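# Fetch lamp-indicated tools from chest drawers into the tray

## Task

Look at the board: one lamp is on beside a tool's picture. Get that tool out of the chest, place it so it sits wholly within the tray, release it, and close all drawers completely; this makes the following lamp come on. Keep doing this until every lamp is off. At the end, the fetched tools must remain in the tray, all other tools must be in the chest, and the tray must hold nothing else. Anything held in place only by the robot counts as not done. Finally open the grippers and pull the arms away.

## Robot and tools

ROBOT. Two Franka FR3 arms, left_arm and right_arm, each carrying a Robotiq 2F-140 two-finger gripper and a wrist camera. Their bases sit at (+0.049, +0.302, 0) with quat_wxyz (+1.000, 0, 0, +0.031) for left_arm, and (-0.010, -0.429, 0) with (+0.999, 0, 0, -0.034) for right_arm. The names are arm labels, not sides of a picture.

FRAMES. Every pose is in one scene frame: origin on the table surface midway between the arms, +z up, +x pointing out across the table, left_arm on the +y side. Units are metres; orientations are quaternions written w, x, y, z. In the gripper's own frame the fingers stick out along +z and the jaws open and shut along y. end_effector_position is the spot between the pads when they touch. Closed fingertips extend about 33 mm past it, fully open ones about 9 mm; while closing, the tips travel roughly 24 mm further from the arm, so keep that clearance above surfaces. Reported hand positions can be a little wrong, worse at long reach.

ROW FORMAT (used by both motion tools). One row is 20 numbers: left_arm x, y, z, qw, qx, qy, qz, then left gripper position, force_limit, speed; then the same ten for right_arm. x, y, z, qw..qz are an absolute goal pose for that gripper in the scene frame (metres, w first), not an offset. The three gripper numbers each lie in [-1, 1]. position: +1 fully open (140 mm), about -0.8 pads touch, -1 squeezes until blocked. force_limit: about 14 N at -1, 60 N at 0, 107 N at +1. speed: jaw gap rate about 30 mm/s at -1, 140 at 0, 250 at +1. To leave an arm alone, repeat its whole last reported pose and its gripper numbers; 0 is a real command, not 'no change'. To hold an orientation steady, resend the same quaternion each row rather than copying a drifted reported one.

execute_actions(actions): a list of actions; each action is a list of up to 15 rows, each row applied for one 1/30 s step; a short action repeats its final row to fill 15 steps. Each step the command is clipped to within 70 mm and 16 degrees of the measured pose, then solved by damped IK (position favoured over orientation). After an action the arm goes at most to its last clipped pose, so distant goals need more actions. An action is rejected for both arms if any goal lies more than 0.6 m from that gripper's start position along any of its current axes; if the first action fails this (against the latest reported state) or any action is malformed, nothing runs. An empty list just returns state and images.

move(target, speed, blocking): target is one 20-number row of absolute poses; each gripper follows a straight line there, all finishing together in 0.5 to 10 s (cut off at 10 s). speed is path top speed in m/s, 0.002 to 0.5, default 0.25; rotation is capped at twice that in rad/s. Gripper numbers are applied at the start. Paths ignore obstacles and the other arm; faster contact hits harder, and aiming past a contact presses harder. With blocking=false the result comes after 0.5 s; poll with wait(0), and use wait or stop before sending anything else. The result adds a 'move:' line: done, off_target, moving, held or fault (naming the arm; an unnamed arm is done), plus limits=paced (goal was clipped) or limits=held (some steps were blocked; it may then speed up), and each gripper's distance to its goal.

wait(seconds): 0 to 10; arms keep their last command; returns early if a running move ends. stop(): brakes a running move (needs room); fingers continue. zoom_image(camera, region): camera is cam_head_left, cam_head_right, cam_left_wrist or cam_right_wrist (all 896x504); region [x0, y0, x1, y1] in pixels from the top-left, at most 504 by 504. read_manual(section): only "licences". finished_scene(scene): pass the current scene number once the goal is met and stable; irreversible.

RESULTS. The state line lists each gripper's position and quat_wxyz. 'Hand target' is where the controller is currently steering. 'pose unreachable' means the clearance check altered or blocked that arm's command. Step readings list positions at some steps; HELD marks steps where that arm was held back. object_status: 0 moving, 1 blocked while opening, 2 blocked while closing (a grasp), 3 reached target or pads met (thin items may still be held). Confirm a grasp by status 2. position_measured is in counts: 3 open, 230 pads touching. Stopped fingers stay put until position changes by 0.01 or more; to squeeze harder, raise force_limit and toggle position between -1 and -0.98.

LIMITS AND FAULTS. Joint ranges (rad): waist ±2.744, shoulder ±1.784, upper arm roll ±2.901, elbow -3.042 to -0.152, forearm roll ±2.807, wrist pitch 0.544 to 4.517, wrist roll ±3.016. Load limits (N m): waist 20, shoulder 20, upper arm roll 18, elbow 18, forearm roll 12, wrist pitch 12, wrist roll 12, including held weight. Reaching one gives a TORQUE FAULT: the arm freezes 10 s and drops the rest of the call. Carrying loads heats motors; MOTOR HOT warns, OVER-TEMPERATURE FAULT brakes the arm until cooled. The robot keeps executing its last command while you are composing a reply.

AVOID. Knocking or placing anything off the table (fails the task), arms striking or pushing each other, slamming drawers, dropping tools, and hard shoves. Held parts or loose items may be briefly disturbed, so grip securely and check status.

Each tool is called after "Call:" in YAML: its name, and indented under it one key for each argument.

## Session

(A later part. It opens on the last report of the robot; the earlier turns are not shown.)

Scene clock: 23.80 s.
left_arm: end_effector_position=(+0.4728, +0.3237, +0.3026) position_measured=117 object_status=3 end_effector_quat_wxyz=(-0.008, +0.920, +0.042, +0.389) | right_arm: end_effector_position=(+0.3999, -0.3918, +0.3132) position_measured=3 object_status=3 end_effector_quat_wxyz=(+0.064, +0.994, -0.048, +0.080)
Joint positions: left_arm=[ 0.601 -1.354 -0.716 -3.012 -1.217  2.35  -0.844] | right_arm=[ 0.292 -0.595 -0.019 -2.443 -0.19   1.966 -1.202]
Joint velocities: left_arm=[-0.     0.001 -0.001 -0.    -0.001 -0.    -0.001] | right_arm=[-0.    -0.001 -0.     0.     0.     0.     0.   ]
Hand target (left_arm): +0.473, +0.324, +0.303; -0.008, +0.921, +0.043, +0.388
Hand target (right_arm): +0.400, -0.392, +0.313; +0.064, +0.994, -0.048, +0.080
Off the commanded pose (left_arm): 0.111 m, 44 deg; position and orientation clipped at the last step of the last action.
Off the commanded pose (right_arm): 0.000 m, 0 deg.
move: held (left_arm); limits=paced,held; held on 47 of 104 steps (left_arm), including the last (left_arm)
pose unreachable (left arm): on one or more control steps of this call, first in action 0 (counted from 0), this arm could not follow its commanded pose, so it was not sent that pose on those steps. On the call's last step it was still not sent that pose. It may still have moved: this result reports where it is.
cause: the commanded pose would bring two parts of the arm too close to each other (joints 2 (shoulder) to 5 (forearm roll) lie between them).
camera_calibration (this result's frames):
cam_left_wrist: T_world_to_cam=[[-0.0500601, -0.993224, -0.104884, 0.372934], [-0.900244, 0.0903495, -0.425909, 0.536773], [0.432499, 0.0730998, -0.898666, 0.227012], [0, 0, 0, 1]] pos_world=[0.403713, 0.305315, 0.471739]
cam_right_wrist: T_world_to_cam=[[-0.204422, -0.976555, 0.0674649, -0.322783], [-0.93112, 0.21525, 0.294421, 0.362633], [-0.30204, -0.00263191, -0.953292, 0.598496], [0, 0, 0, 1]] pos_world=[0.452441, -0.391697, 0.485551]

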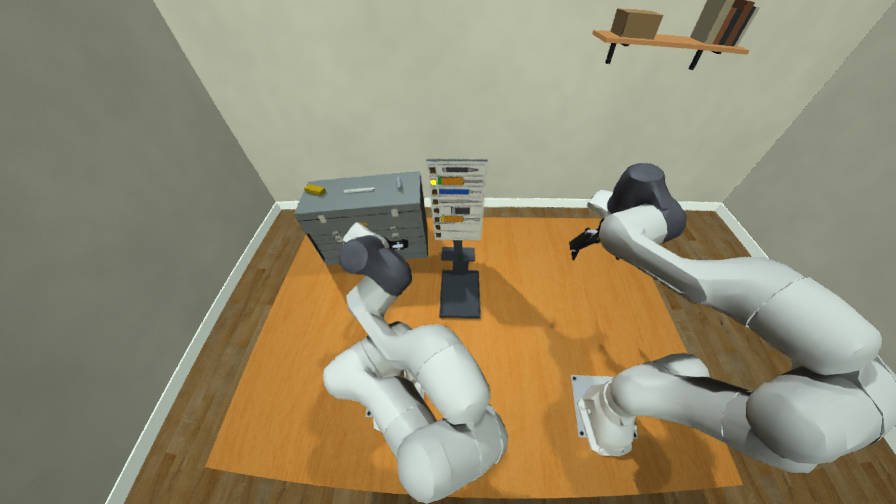

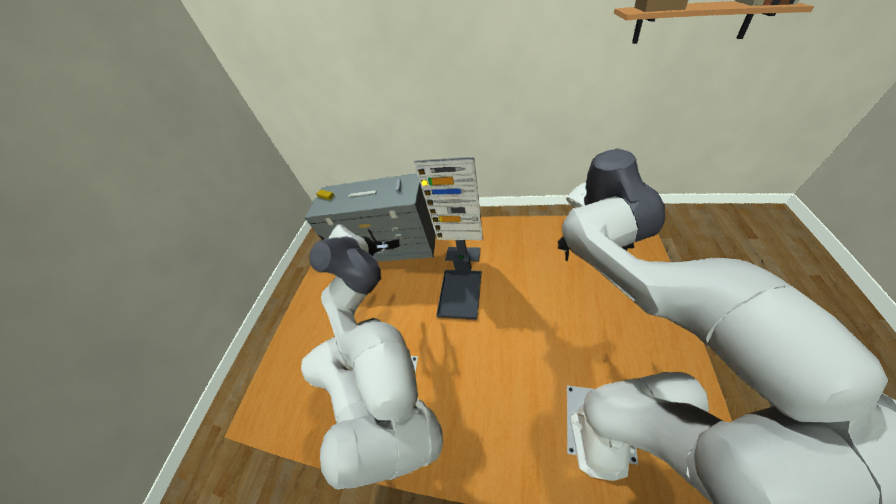

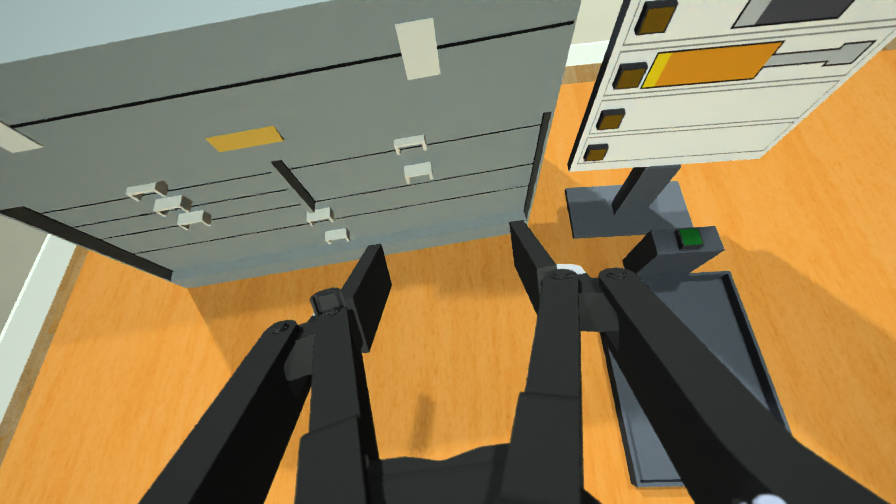

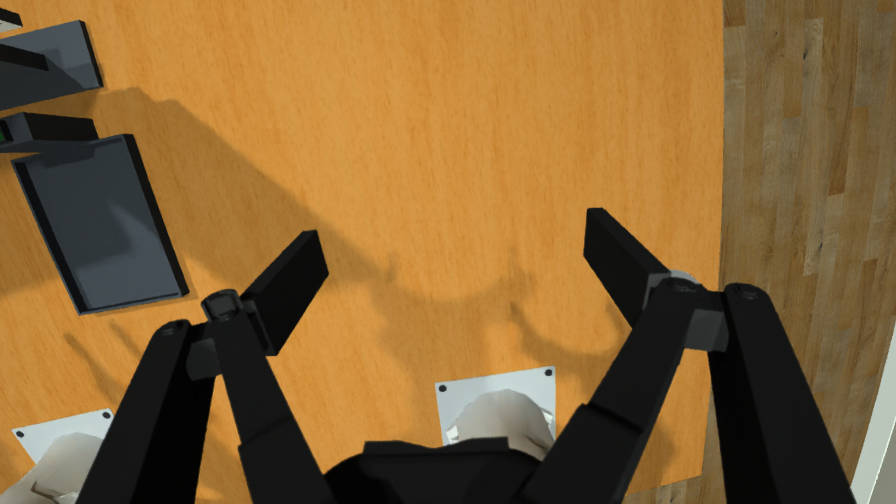

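Call:
move:
  target: [0.56,0.35,0.3,0,0.999,0.0436,0,0.1,0,0,0.3999,-0.3918,0.3132,0.064,0.994,-0.048,0.08,1,0,0]

Call:
move:
  target: [0.60,0.353,0.22,0,0.999,0.0436,0,0.1,0,0,0.3999,-0.3918,0.3132,0.064,0.994,-0.048,0.08,1,0,0]
  speed: 0.08

Scene clock: 26.50 s.
left_arm: end_effector_position=(+0.5635, +0.3485, +0.2951) position_measured=117 object_status=3 end_effector_quat_wxyz=(-0.005, +0.999, +0.036, -0.001) | right_arm: end_effector_position=(+0.3999, -0.3918, +0.3132) position_measured=3 object_status=3 end_effector_quat_wxyz=(+0.064, +0.994, -0.048, +0.080)
Joint positions: left_arm=[ 1.491 -0.573 -1.222 -2.001 -0.535  1.756 -1.143] | right_arm=[ 0.292 -0.595 -0.019 -2.443 -0.19   1.966 -1.202]
Joint velocities: left_arm=[ 0.005 -0.004 -0.004  0.004 -0.001 -0.015 -0.018] | right_arm=[-0.     0.001 -0.     0.001  0.001 -0.     0.   ]
Hand target (left_arm): +0.563, +0.348, +0.295; -0.005, +0.999, +0.041, -0.003
Hand target (right_arm): +0.400, -0.392, +0.313; +0.064, +0.994, -0.048, +0.080
Off the commanded pose (left_arm): 0.006 m, 1 deg.
Off the commanded pose (right_arm): 0.000 m, 0 deg.
move: off_target (left_arm)
camera_calibration (this result's frames):
cam_left_wrist: T_world_to_cam=[[-0.111105, -0.993809, -0.000170646, 0.404965], [-0.932789, 0.104224, 0.345025, 0.398968], [-0.342871, 0.0384932, -0.938594, 0.640025], [0, 0, 0, 1]] pos_world=[0.636593, 0.336239, 0.463139]
cam_right_wrist: T_world_to_cam=[[-0.204422, -0.976555, 0.0674648, -0.322783], [-0.93112, 0.21525, 0.294421, 0.362633], [-0.30204, -0.00263191, -0.953292, 0.598496], [0, 0, 0, 1]] pos_world=[0.452441, -0.391697, 0.485551]

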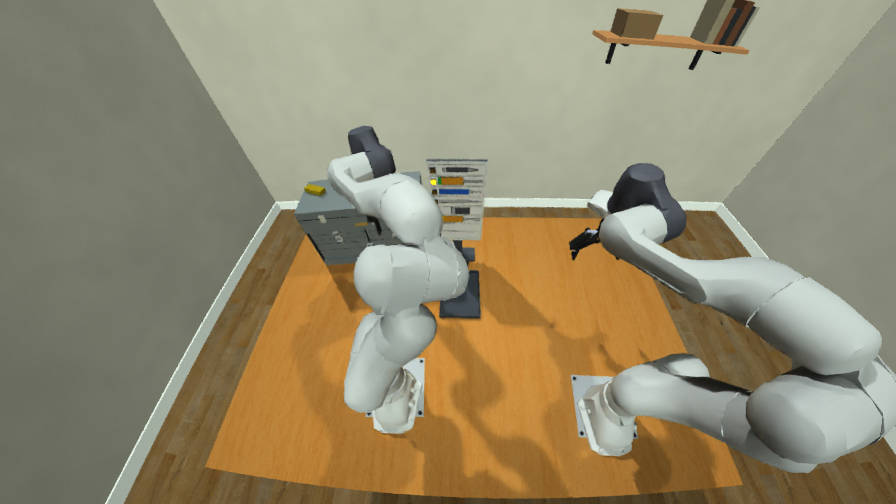

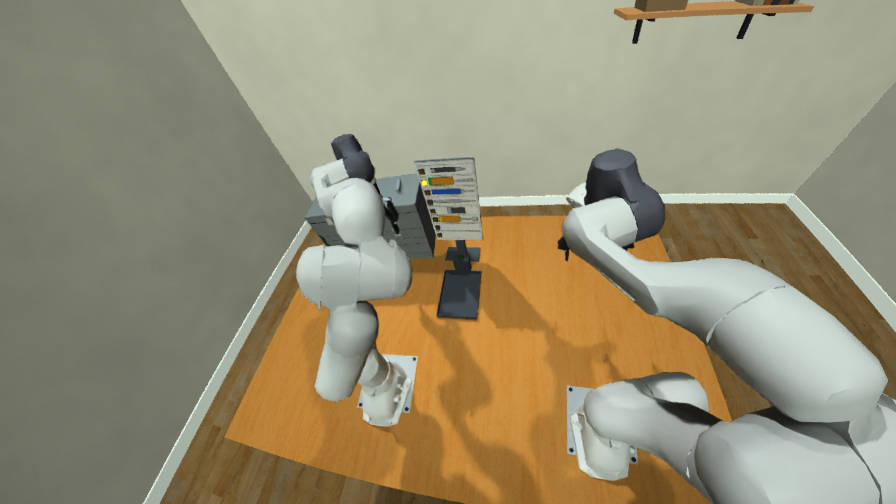

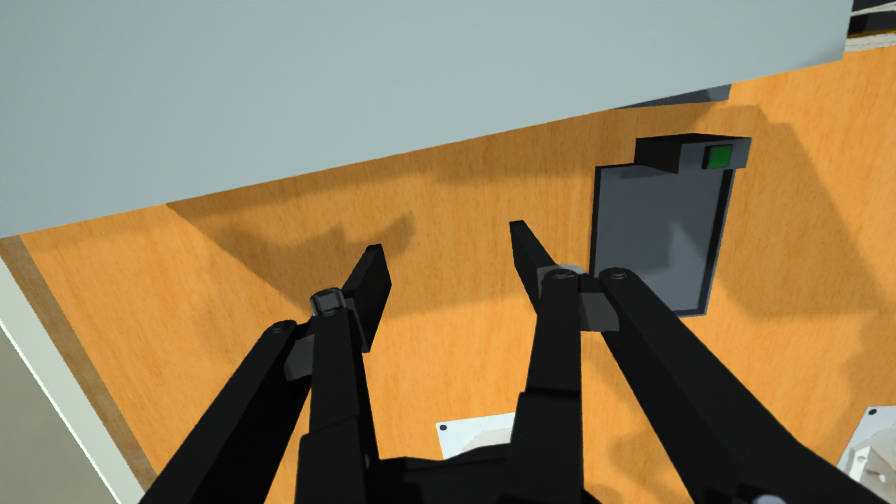

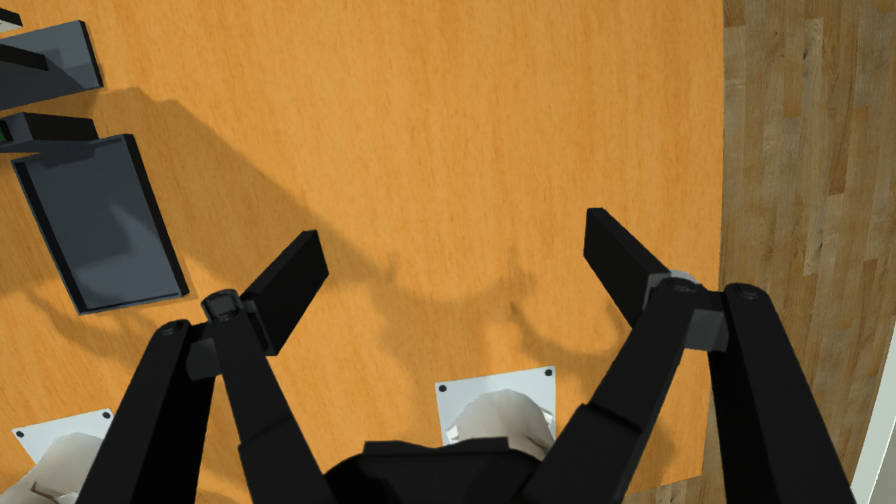

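Scene clock: 28.03 s.
left_arm: end_effector_position=(+0.5970, +0.3537, +0.2181) position_measured=117 object_status=3 end_effector_quat_wxyz=(-0.001, +0.999, +0.041, -0.005) | right_arm: end_effector_position=(+0.3999, -0.3918, +0.3132) position_measured=3 object_status=3 end_effector_quat_wxyz=(+0.064, +0.994, -0.048, +0.080)
Joint positions: left_arm=[ 1.733 -0.549 -1.521 -2.016 -0.583  1.913 -1.146] | right_arm=[ 0.292 -0.595 -0.019 -2.443 -0.19   1.966 -1.202]
Joint velocities: left_arm=[ 0.002 -0.    -0.003  0.002  0.     0.01  -0.   ] | right_arm=[-0.001 -0.     0.001 -0.001 -0.001 -0.    -0.   ]
Hand target (left_arm): +0.600, +0.353, +0.219; -0.000, +0.999, +0.043, -0.002
Hand target (right_arm): +0.400, -0.392, +0.313; +0.064, +0.994, -0.048, +0.080
Off the commanded pose (left_arm): 0.004 m, 1 deg.
Off the commanded pose (right_arm): 0.000 m, 0 deg.
move: off_target (left_arm)
camera_calibration (this result's frames):
cam_left_wrist: T_world_to_cam=[[-0.0997488, -0.994968, 0.00947872, 0.405421], [-0.931414, 0.09672, 0.350875, 0.456806], [-0.350026, 0.0261707, -0.936374, 0.587105], [0, 0, 0, 1]] pos_world=[0.671418, 0.343833, 0.385626]
cam_right_wrist: T_world_to_cam=[[-0.204422, -0.976555, 0.0674647, -0.322783], [-0.93112, 0.21525, 0.294421, 0.362633], [-0.30204, -0.00263178, -0.953292, 0.598496], [0, 0, 0, 1]] pos_world=[0.452441, -0.391697, 0.485551]

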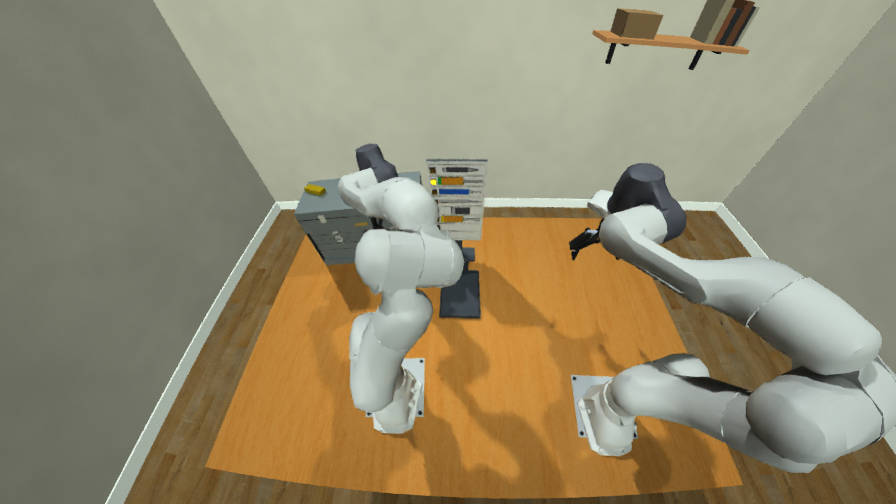

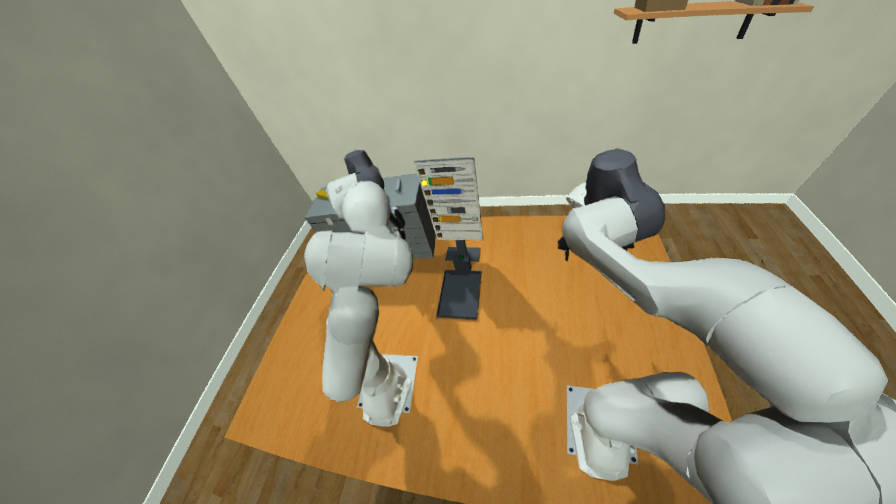

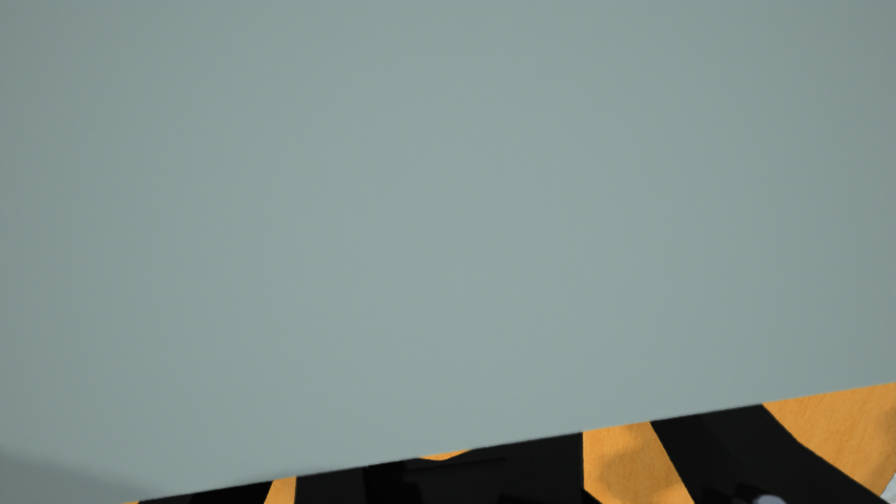

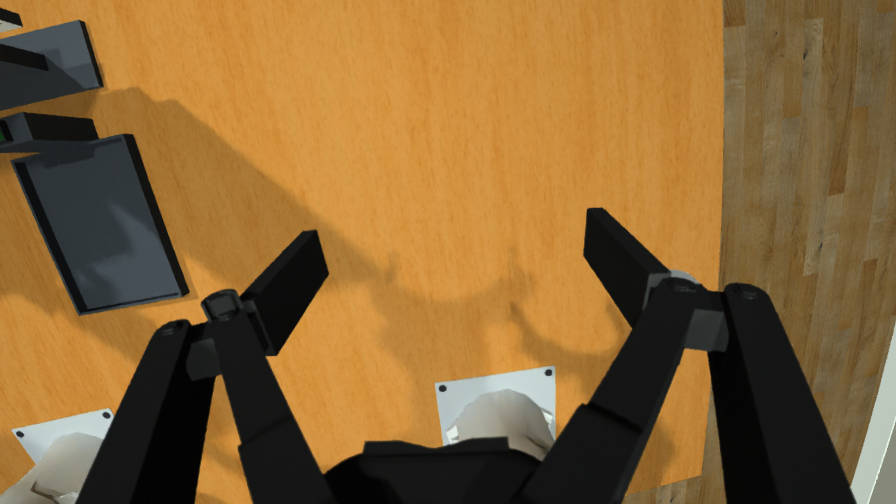

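Call:
move:
  target: [0.598,0.353,0.219,0,0.999,0.0436,0,-1,0.3,0,0.3999,-0.3918,0.3132,0.064,0.994,-0.048,0.08,1,0,0]

Scene clock: 28.87 s.
left_arm: end_effector_position=(+0.5972, +0.3535, +0.2189) position_measured=234 object_status=3 end_effector_quat_wxyz=(-0.001, +0.999, +0.041, -0.002) | right_arm: end_effector_position=(+0.3999, -0.3918, +0.3132) position_measured=3 object_status=3 end_effector_quat_wxyz=(+0.064, +0.994, -0.048, +0.080)
Joint positions: left_arm=[ 1.724 -0.549 -1.513 -2.02  -0.583  1.919 -1.146] | right_arm=[ 0.292 -0.595 -0.019 -2.443 -0.19   1.966 -1.202]
Joint velocities: left_arm=[-0.003 -0.     0.001 -0.    -0.001  0.003 -0.001] | right_arm=[-0.    -0.001 -0.    -0.001  0.    -0.001 -0.002]
Hand target (left_arm): +0.598, +0.353, +0.219; +0.000, +0.999, +0.044, +0.000
Hand target (right_arm): +0.400, -0.392, +0.313; +0.064, +0.994, -0.048, +0.080
Off the commanded pose (left_arm): 0.001 m, 0 deg.
Off the commanded pose (right_arm): 0.000 m, 0 deg.
move: done
camera_calibration (this result's frames):
cam_left_wrist: T_world_to_cam=[[-0.100191, -0.994943, 0.00711631, 0.405984], [-0.933097, 0.0964408, 0.346453, 0.458764], [-0.345387, 0.0280711, -0.938041, 0.58492], [0, 0, 0, 1]] pos_world=[0.670771, 0.343268, 0.386849]
cam_right_wrist: T_world_to_cam=[[-0.204421, -0.976555, 0.0674649, -0.322783], [-0.93112, 0.21525, 0.294421, 0.362633], [-0.30204, -0.00263198, -0.953292, 0.598496], [0, 0, 0, 1]] pos_world=[0.452441, -0.391697, 0.485551]

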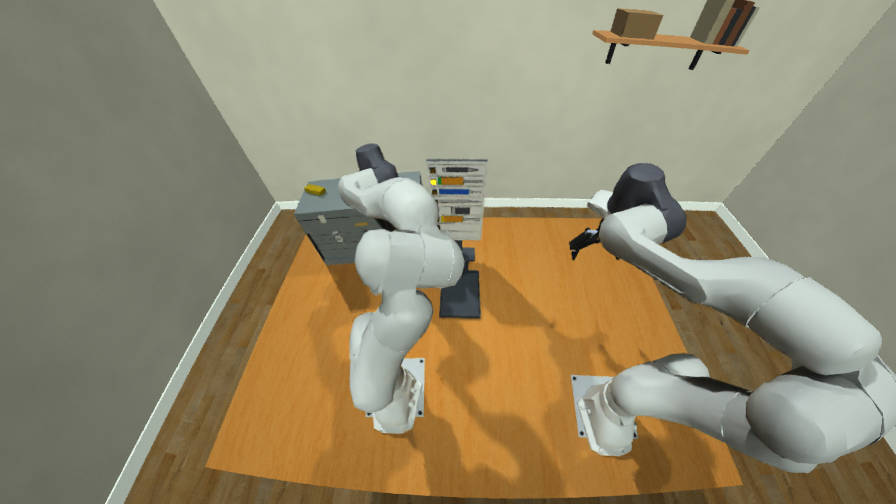

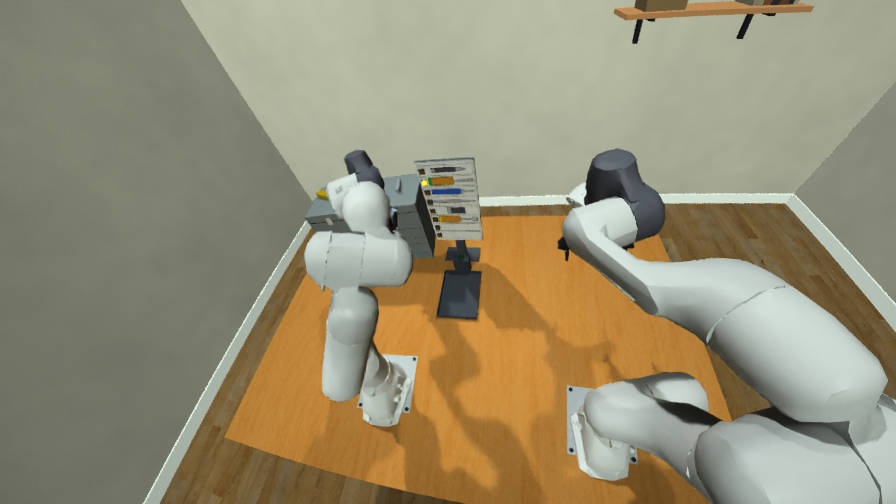

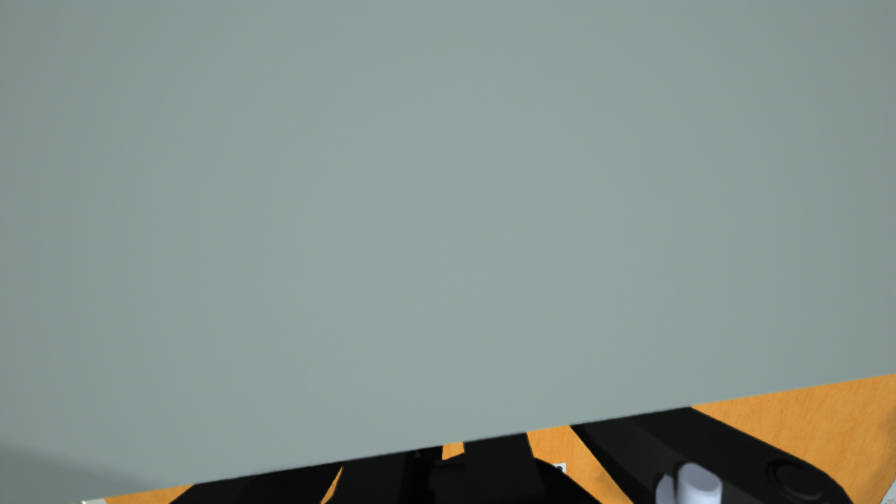

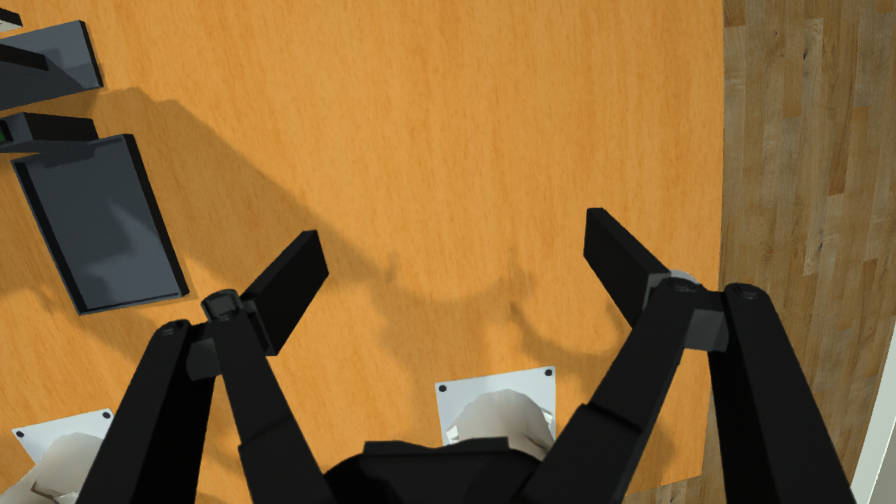

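Call:
move:
  target: [0.56,0.35,0.27,-0.013,0.953,0.042,0.301,0.1,0,0,0.3999,-0.3918,0.3132,0.064,0.994,-0.048,0.08,1,0,0]
  speed: 0.12

Scene clock: 32.27 s.
left_arm: end_effector_position=(+0.5582, +0.3500, +0.2760) position_measured=117 object_status=3 end_effector_quat_wxyz=(-0.010, +0.952, +0.049, +0.302) | right_arm: end_effector_position=(+0.3999, -0.3918, +0.3132) position_measured=3 object_status=3 end_effector_quat_wxyz=(+0.064, +0.994, -0.048, +0.080)
Joint positions: left_arm=[ 0.865 -0.828 -0.839 -2.682 -1.081  2.481 -0.83 ] | right_arm=[ 0.292 -0.595 -0.019 -2.443 -0.19   1.966 -1.202]
Joint velocities: left_arm=[-0.003  0.004  0.003 -0.001 -0.     0.014  0.025] | right_arm=[-0.001  0.     0.001 -0.002 -0.     0.001  0.001]
Hand target (left_arm): +0.558, +0.351, +0.276; -0.011, +0.952, +0.045, +0.304
Hand target (right_arm): +0.400, -0.392, +0.313; +0.064, +0.994, -0.048, +0.080
Off the commanded pose (left_arm): 0.006 m, 1 deg.
Off the commanded pose (right_arm): 0.000 m, 0 deg.
move: off_target (left_arm)
camera_calibration (this result's frames):
cam_left_wrist: T_world_to_cam=[[-0.0553268, -0.994604, -0.0877597, 0.399244], [-0.964058, 0.0760891, -0.254562, 0.593264], [0.259866, 0.0705213, -0.963066, 0.2793], [0, 0, 0, 1]] pos_world=[0.521449, 0.332252, 0.455044]
cam_right_wrist: T_world_to_cam=[[-0.204422, -0.976555, 0.0674648, -0.322783], [-0.93112, 0.21525, 0.294421, 0.362633], [-0.30204, -0.00263186, -0.953292, 0.598496], [0, 0, 0, 1]] pos_world=[0.452441, -0.391697, 0.485551]

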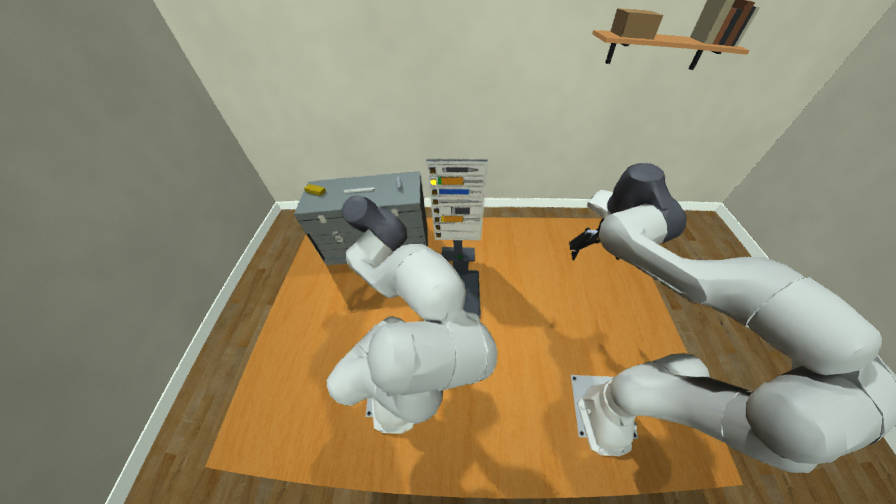

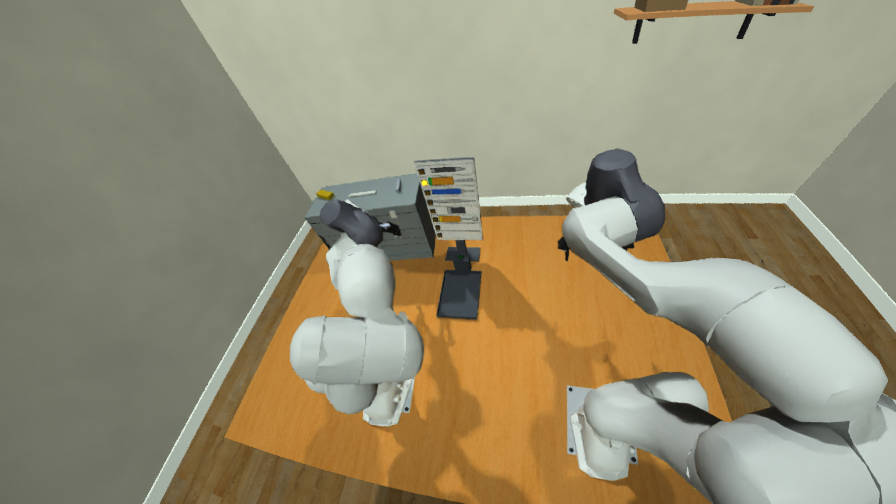

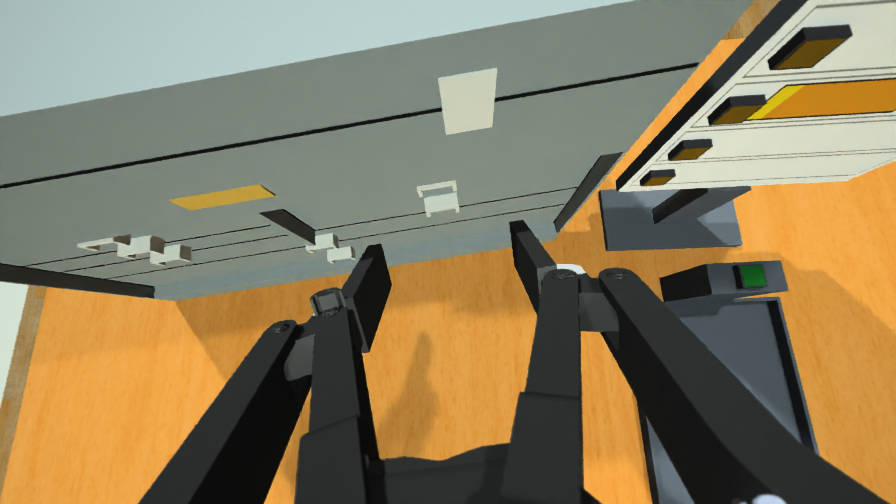

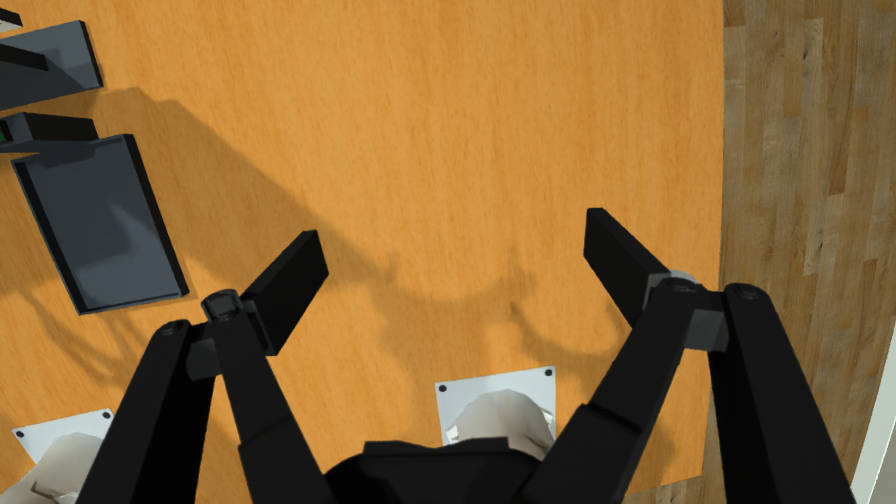

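Call:
move:
  target: [0.575,0.348,0.235,-0.022,0.865,0.038,0.5,0.1,0,0,0.3999,-0.3918,0.3132,0.064,0.994,-0.048,0.08,1,0,0]
  speed: 0.1

Scene clock: 35.47 s.
left_arm: end_effector_position=(+0.5717, +0.3499, +0.2335) position_measured=117 object_status=3 end_effector_quat_wxyz=(-0.022, +0.868, +0.045, +0.494) | right_arm: end_effector_position=(+0.3999, -0.3918, +0.3132) position_measured=3 object_status=3 end_effector_quat_wxyz=(+0.064, +0.994, -0.048, +0.080)
Joint positions: left_arm=[ 0.979 -0.997 -1.222 -2.846 -2.338  2.577 -0.   ] | right_arm=[ 0.292 -0.595 -0.019 -2.443 -0.19   1.966 -1.202]
Joint velocities: left_arm=[ 0.004 -0.011 -0.006 -0.003 -0.002 -0.024  0.016] | right_arm=[ 0.    -0.001  0.     0.001 -0.     0.     0.001]
Hand target (left_arm): +0.572, +0.350, +0.233; -0.023, +0.868, +0.041, +0.495
Hand target (right_arm): +0.400, -0.392, +0.313; +0.064, +0.994, -0.048, +0.080
Off the commanded pose (left_arm): 0.004 m, 1 deg.
Off the commanded pose (right_arm): 0.000 m, 0 deg.
move: off_target (left_arm)
camera_calibration (this result's frames):
cam_left_wrist: T_world_to_cam=[[-0.00186222, -0.989531, -0.144309, 0.376981], [-0.778639, 0.0919845, -0.620694, 0.569396], [0.62747, 0.111208, -0.770658, -0.0344631], [0, 0, 0, 1]] pos_world=[0.46568, 0.324491, 0.381263]
cam_right_wrist: T_world_to_cam=[[-0.204421, -0.976555, 0.0674648, -0.322783], [-0.93112, 0.21525, 0.294421, 0.362633], [-0.30204, -0.00263187, -0.953292, 0.598496], [0, 0, 0, 1]] pos_world=[0.452441, -0.391697, 0.485551]

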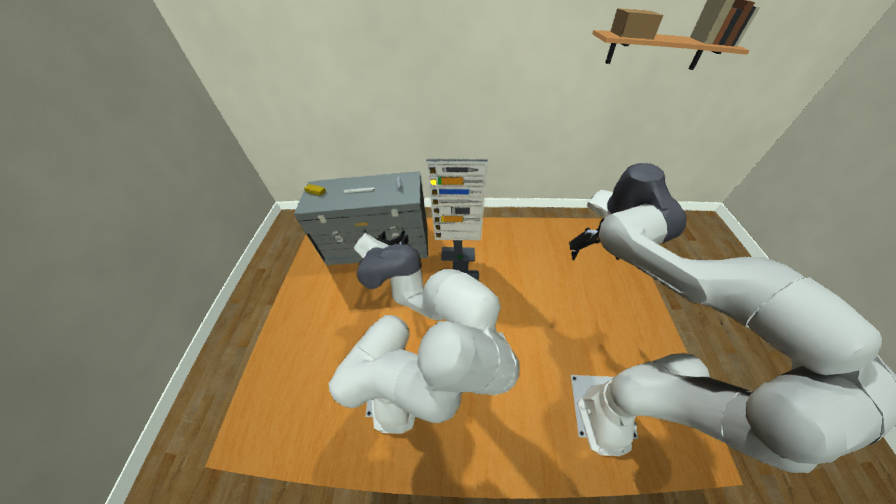

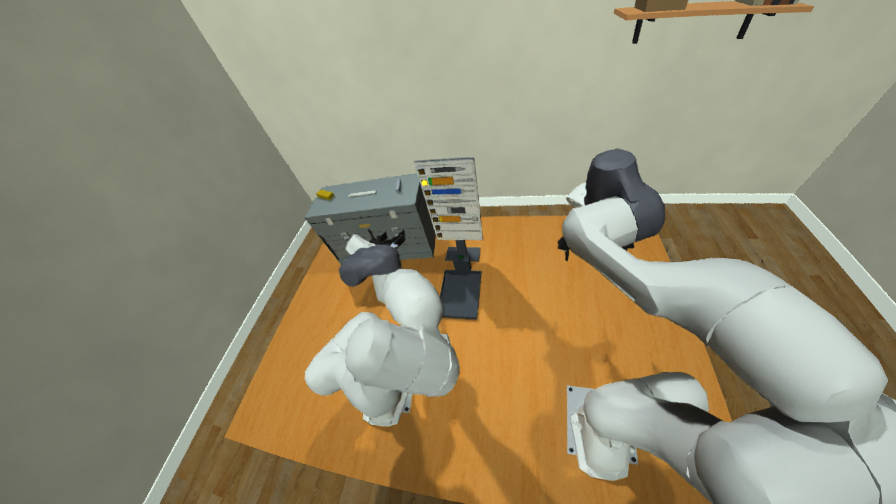

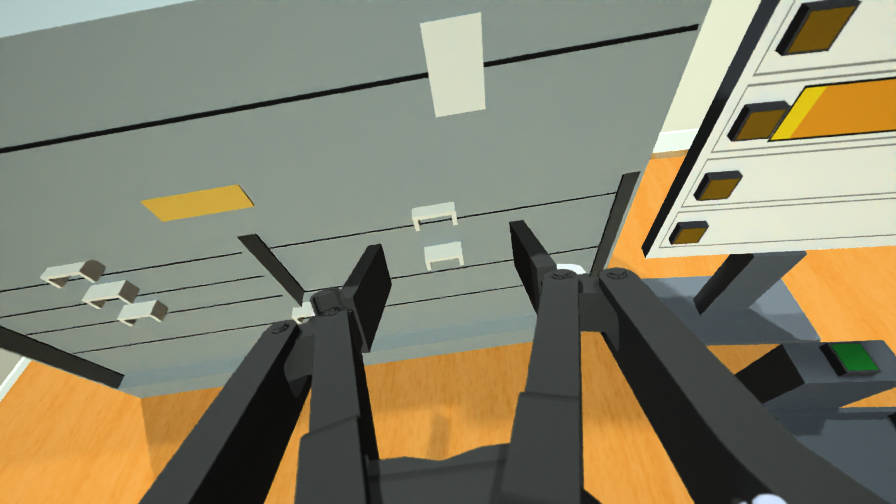

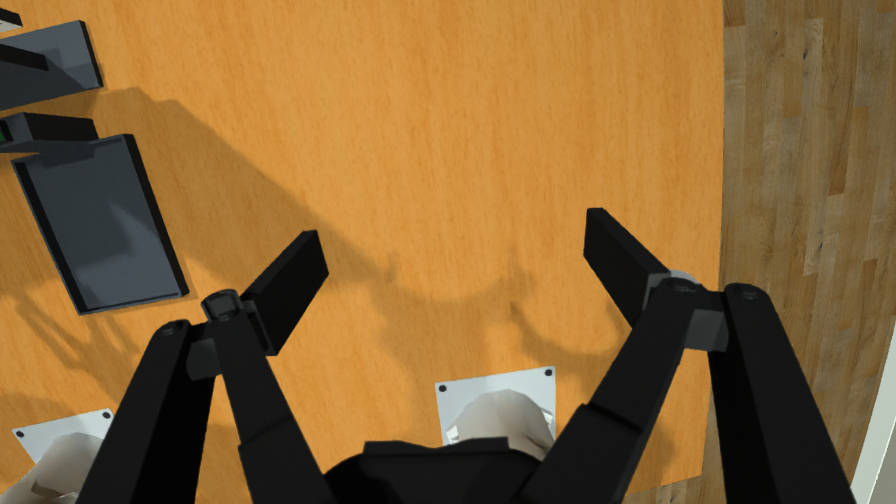

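Call:
move:
  target: [0.625,0.356,0.213,-0.022,0.865,0.038,0.5,0.1,0,0,0.3999,-0.3918,0.3132,0.064,0.994,-0.048,0.08,1,0,0]
  speed: 0.05

Scene clock: 36.97 s.
left_arm: end_effector_position=(+0.6164, +0.3591, +0.2134) position_measured=117 object_status=3 end_effector_quat_wxyz=(-0.028, +0.866, +0.043, +0.497) | right_arm: end_effector_position=(+0.3999, -0.3918, +0.3132) position_measured=3 object_status=3 end_effector_quat_wxyz=(+0.064, +0.994, -0.048, +0.080)
Joint positions: left_arm=[ 1.218 -0.993 -1.396 -2.72  -2.446  2.516  0.064] | right_arm=[ 0.292 -0.595 -0.019 -2.443 -0.19   1.966 -1.202]
Joint velocities: left_arm=[ 0.004  0.001 -0.006 -0.001 -0.017 -0.001  0.023] | right_arm=[-0.    -0.    -0.001 -0.001 -0.    -0.     0.002]
Hand target (left_arm): +0.624, +0.356, +0.212; -0.023, +0.866, +0.038, +0.498
Hand target (right_arm): +0.400, -0.392, +0.313; +0.064, +0.994, -0.048, +0.080
Off the commanded pose (left_arm): 0.009 m, 1 deg.
Off the commanded pose (right_arm): 0.000 m, 0 deg.
move: off_target (left_arm)
camera_calibration (this result's frames):
cam_left_wrist: T_world_to_cam=[[0.00228946, -0.987418, -0.158112, 0.382923], [-0.775711, 0.0980291, -0.623428, 0.587473], [0.631084, 0.124077, -0.765727, -0.0868873], [0, 0, 0, 1]] pos_world=[0.509666, 0.331297, 0.36026]
cam_right_wrist: T_world_to_cam=[[-0.204421, -0.976555, 0.0674648, -0.322783], [-0.93112, 0.21525, 0.294421, 0.362633], [-0.30204, -0.00263191, -0.953292, 0.598496], [0, 0, 0, 1]] pos_world=[0.452441, -0.391697, 0.485551]

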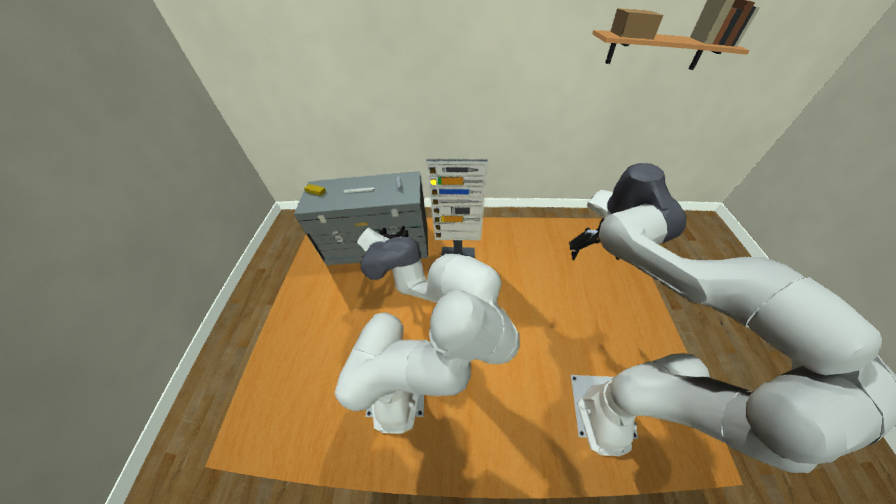

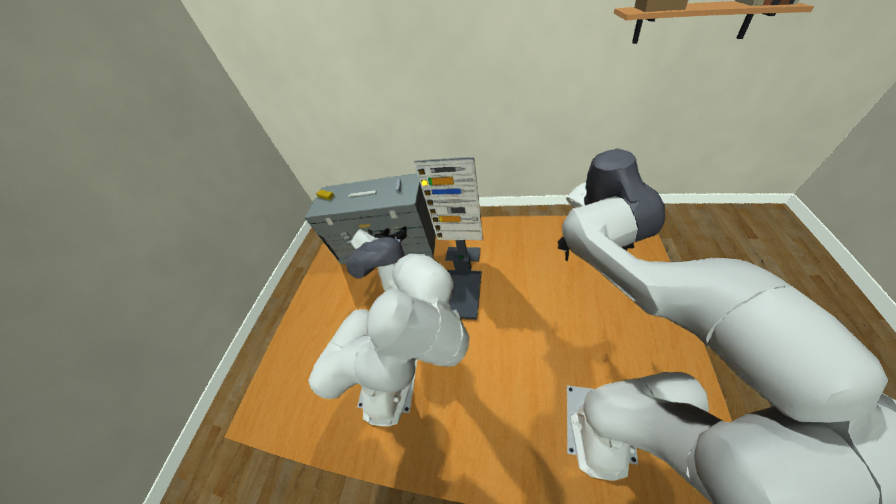

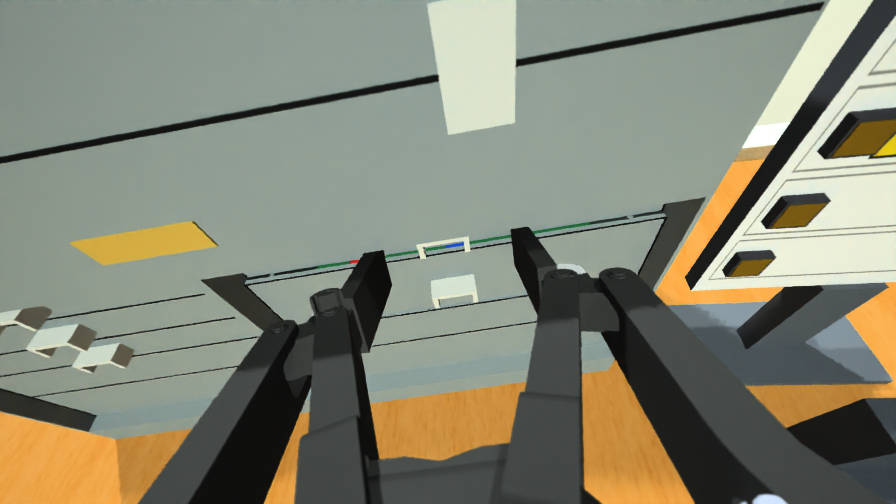

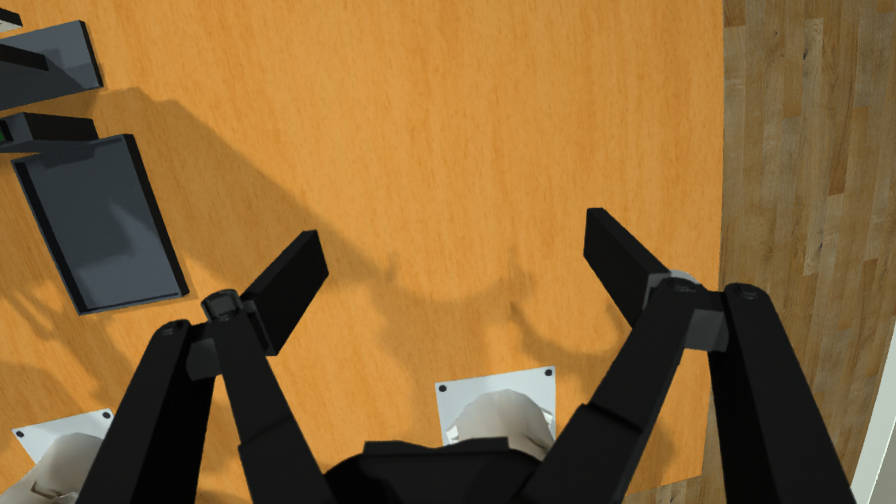

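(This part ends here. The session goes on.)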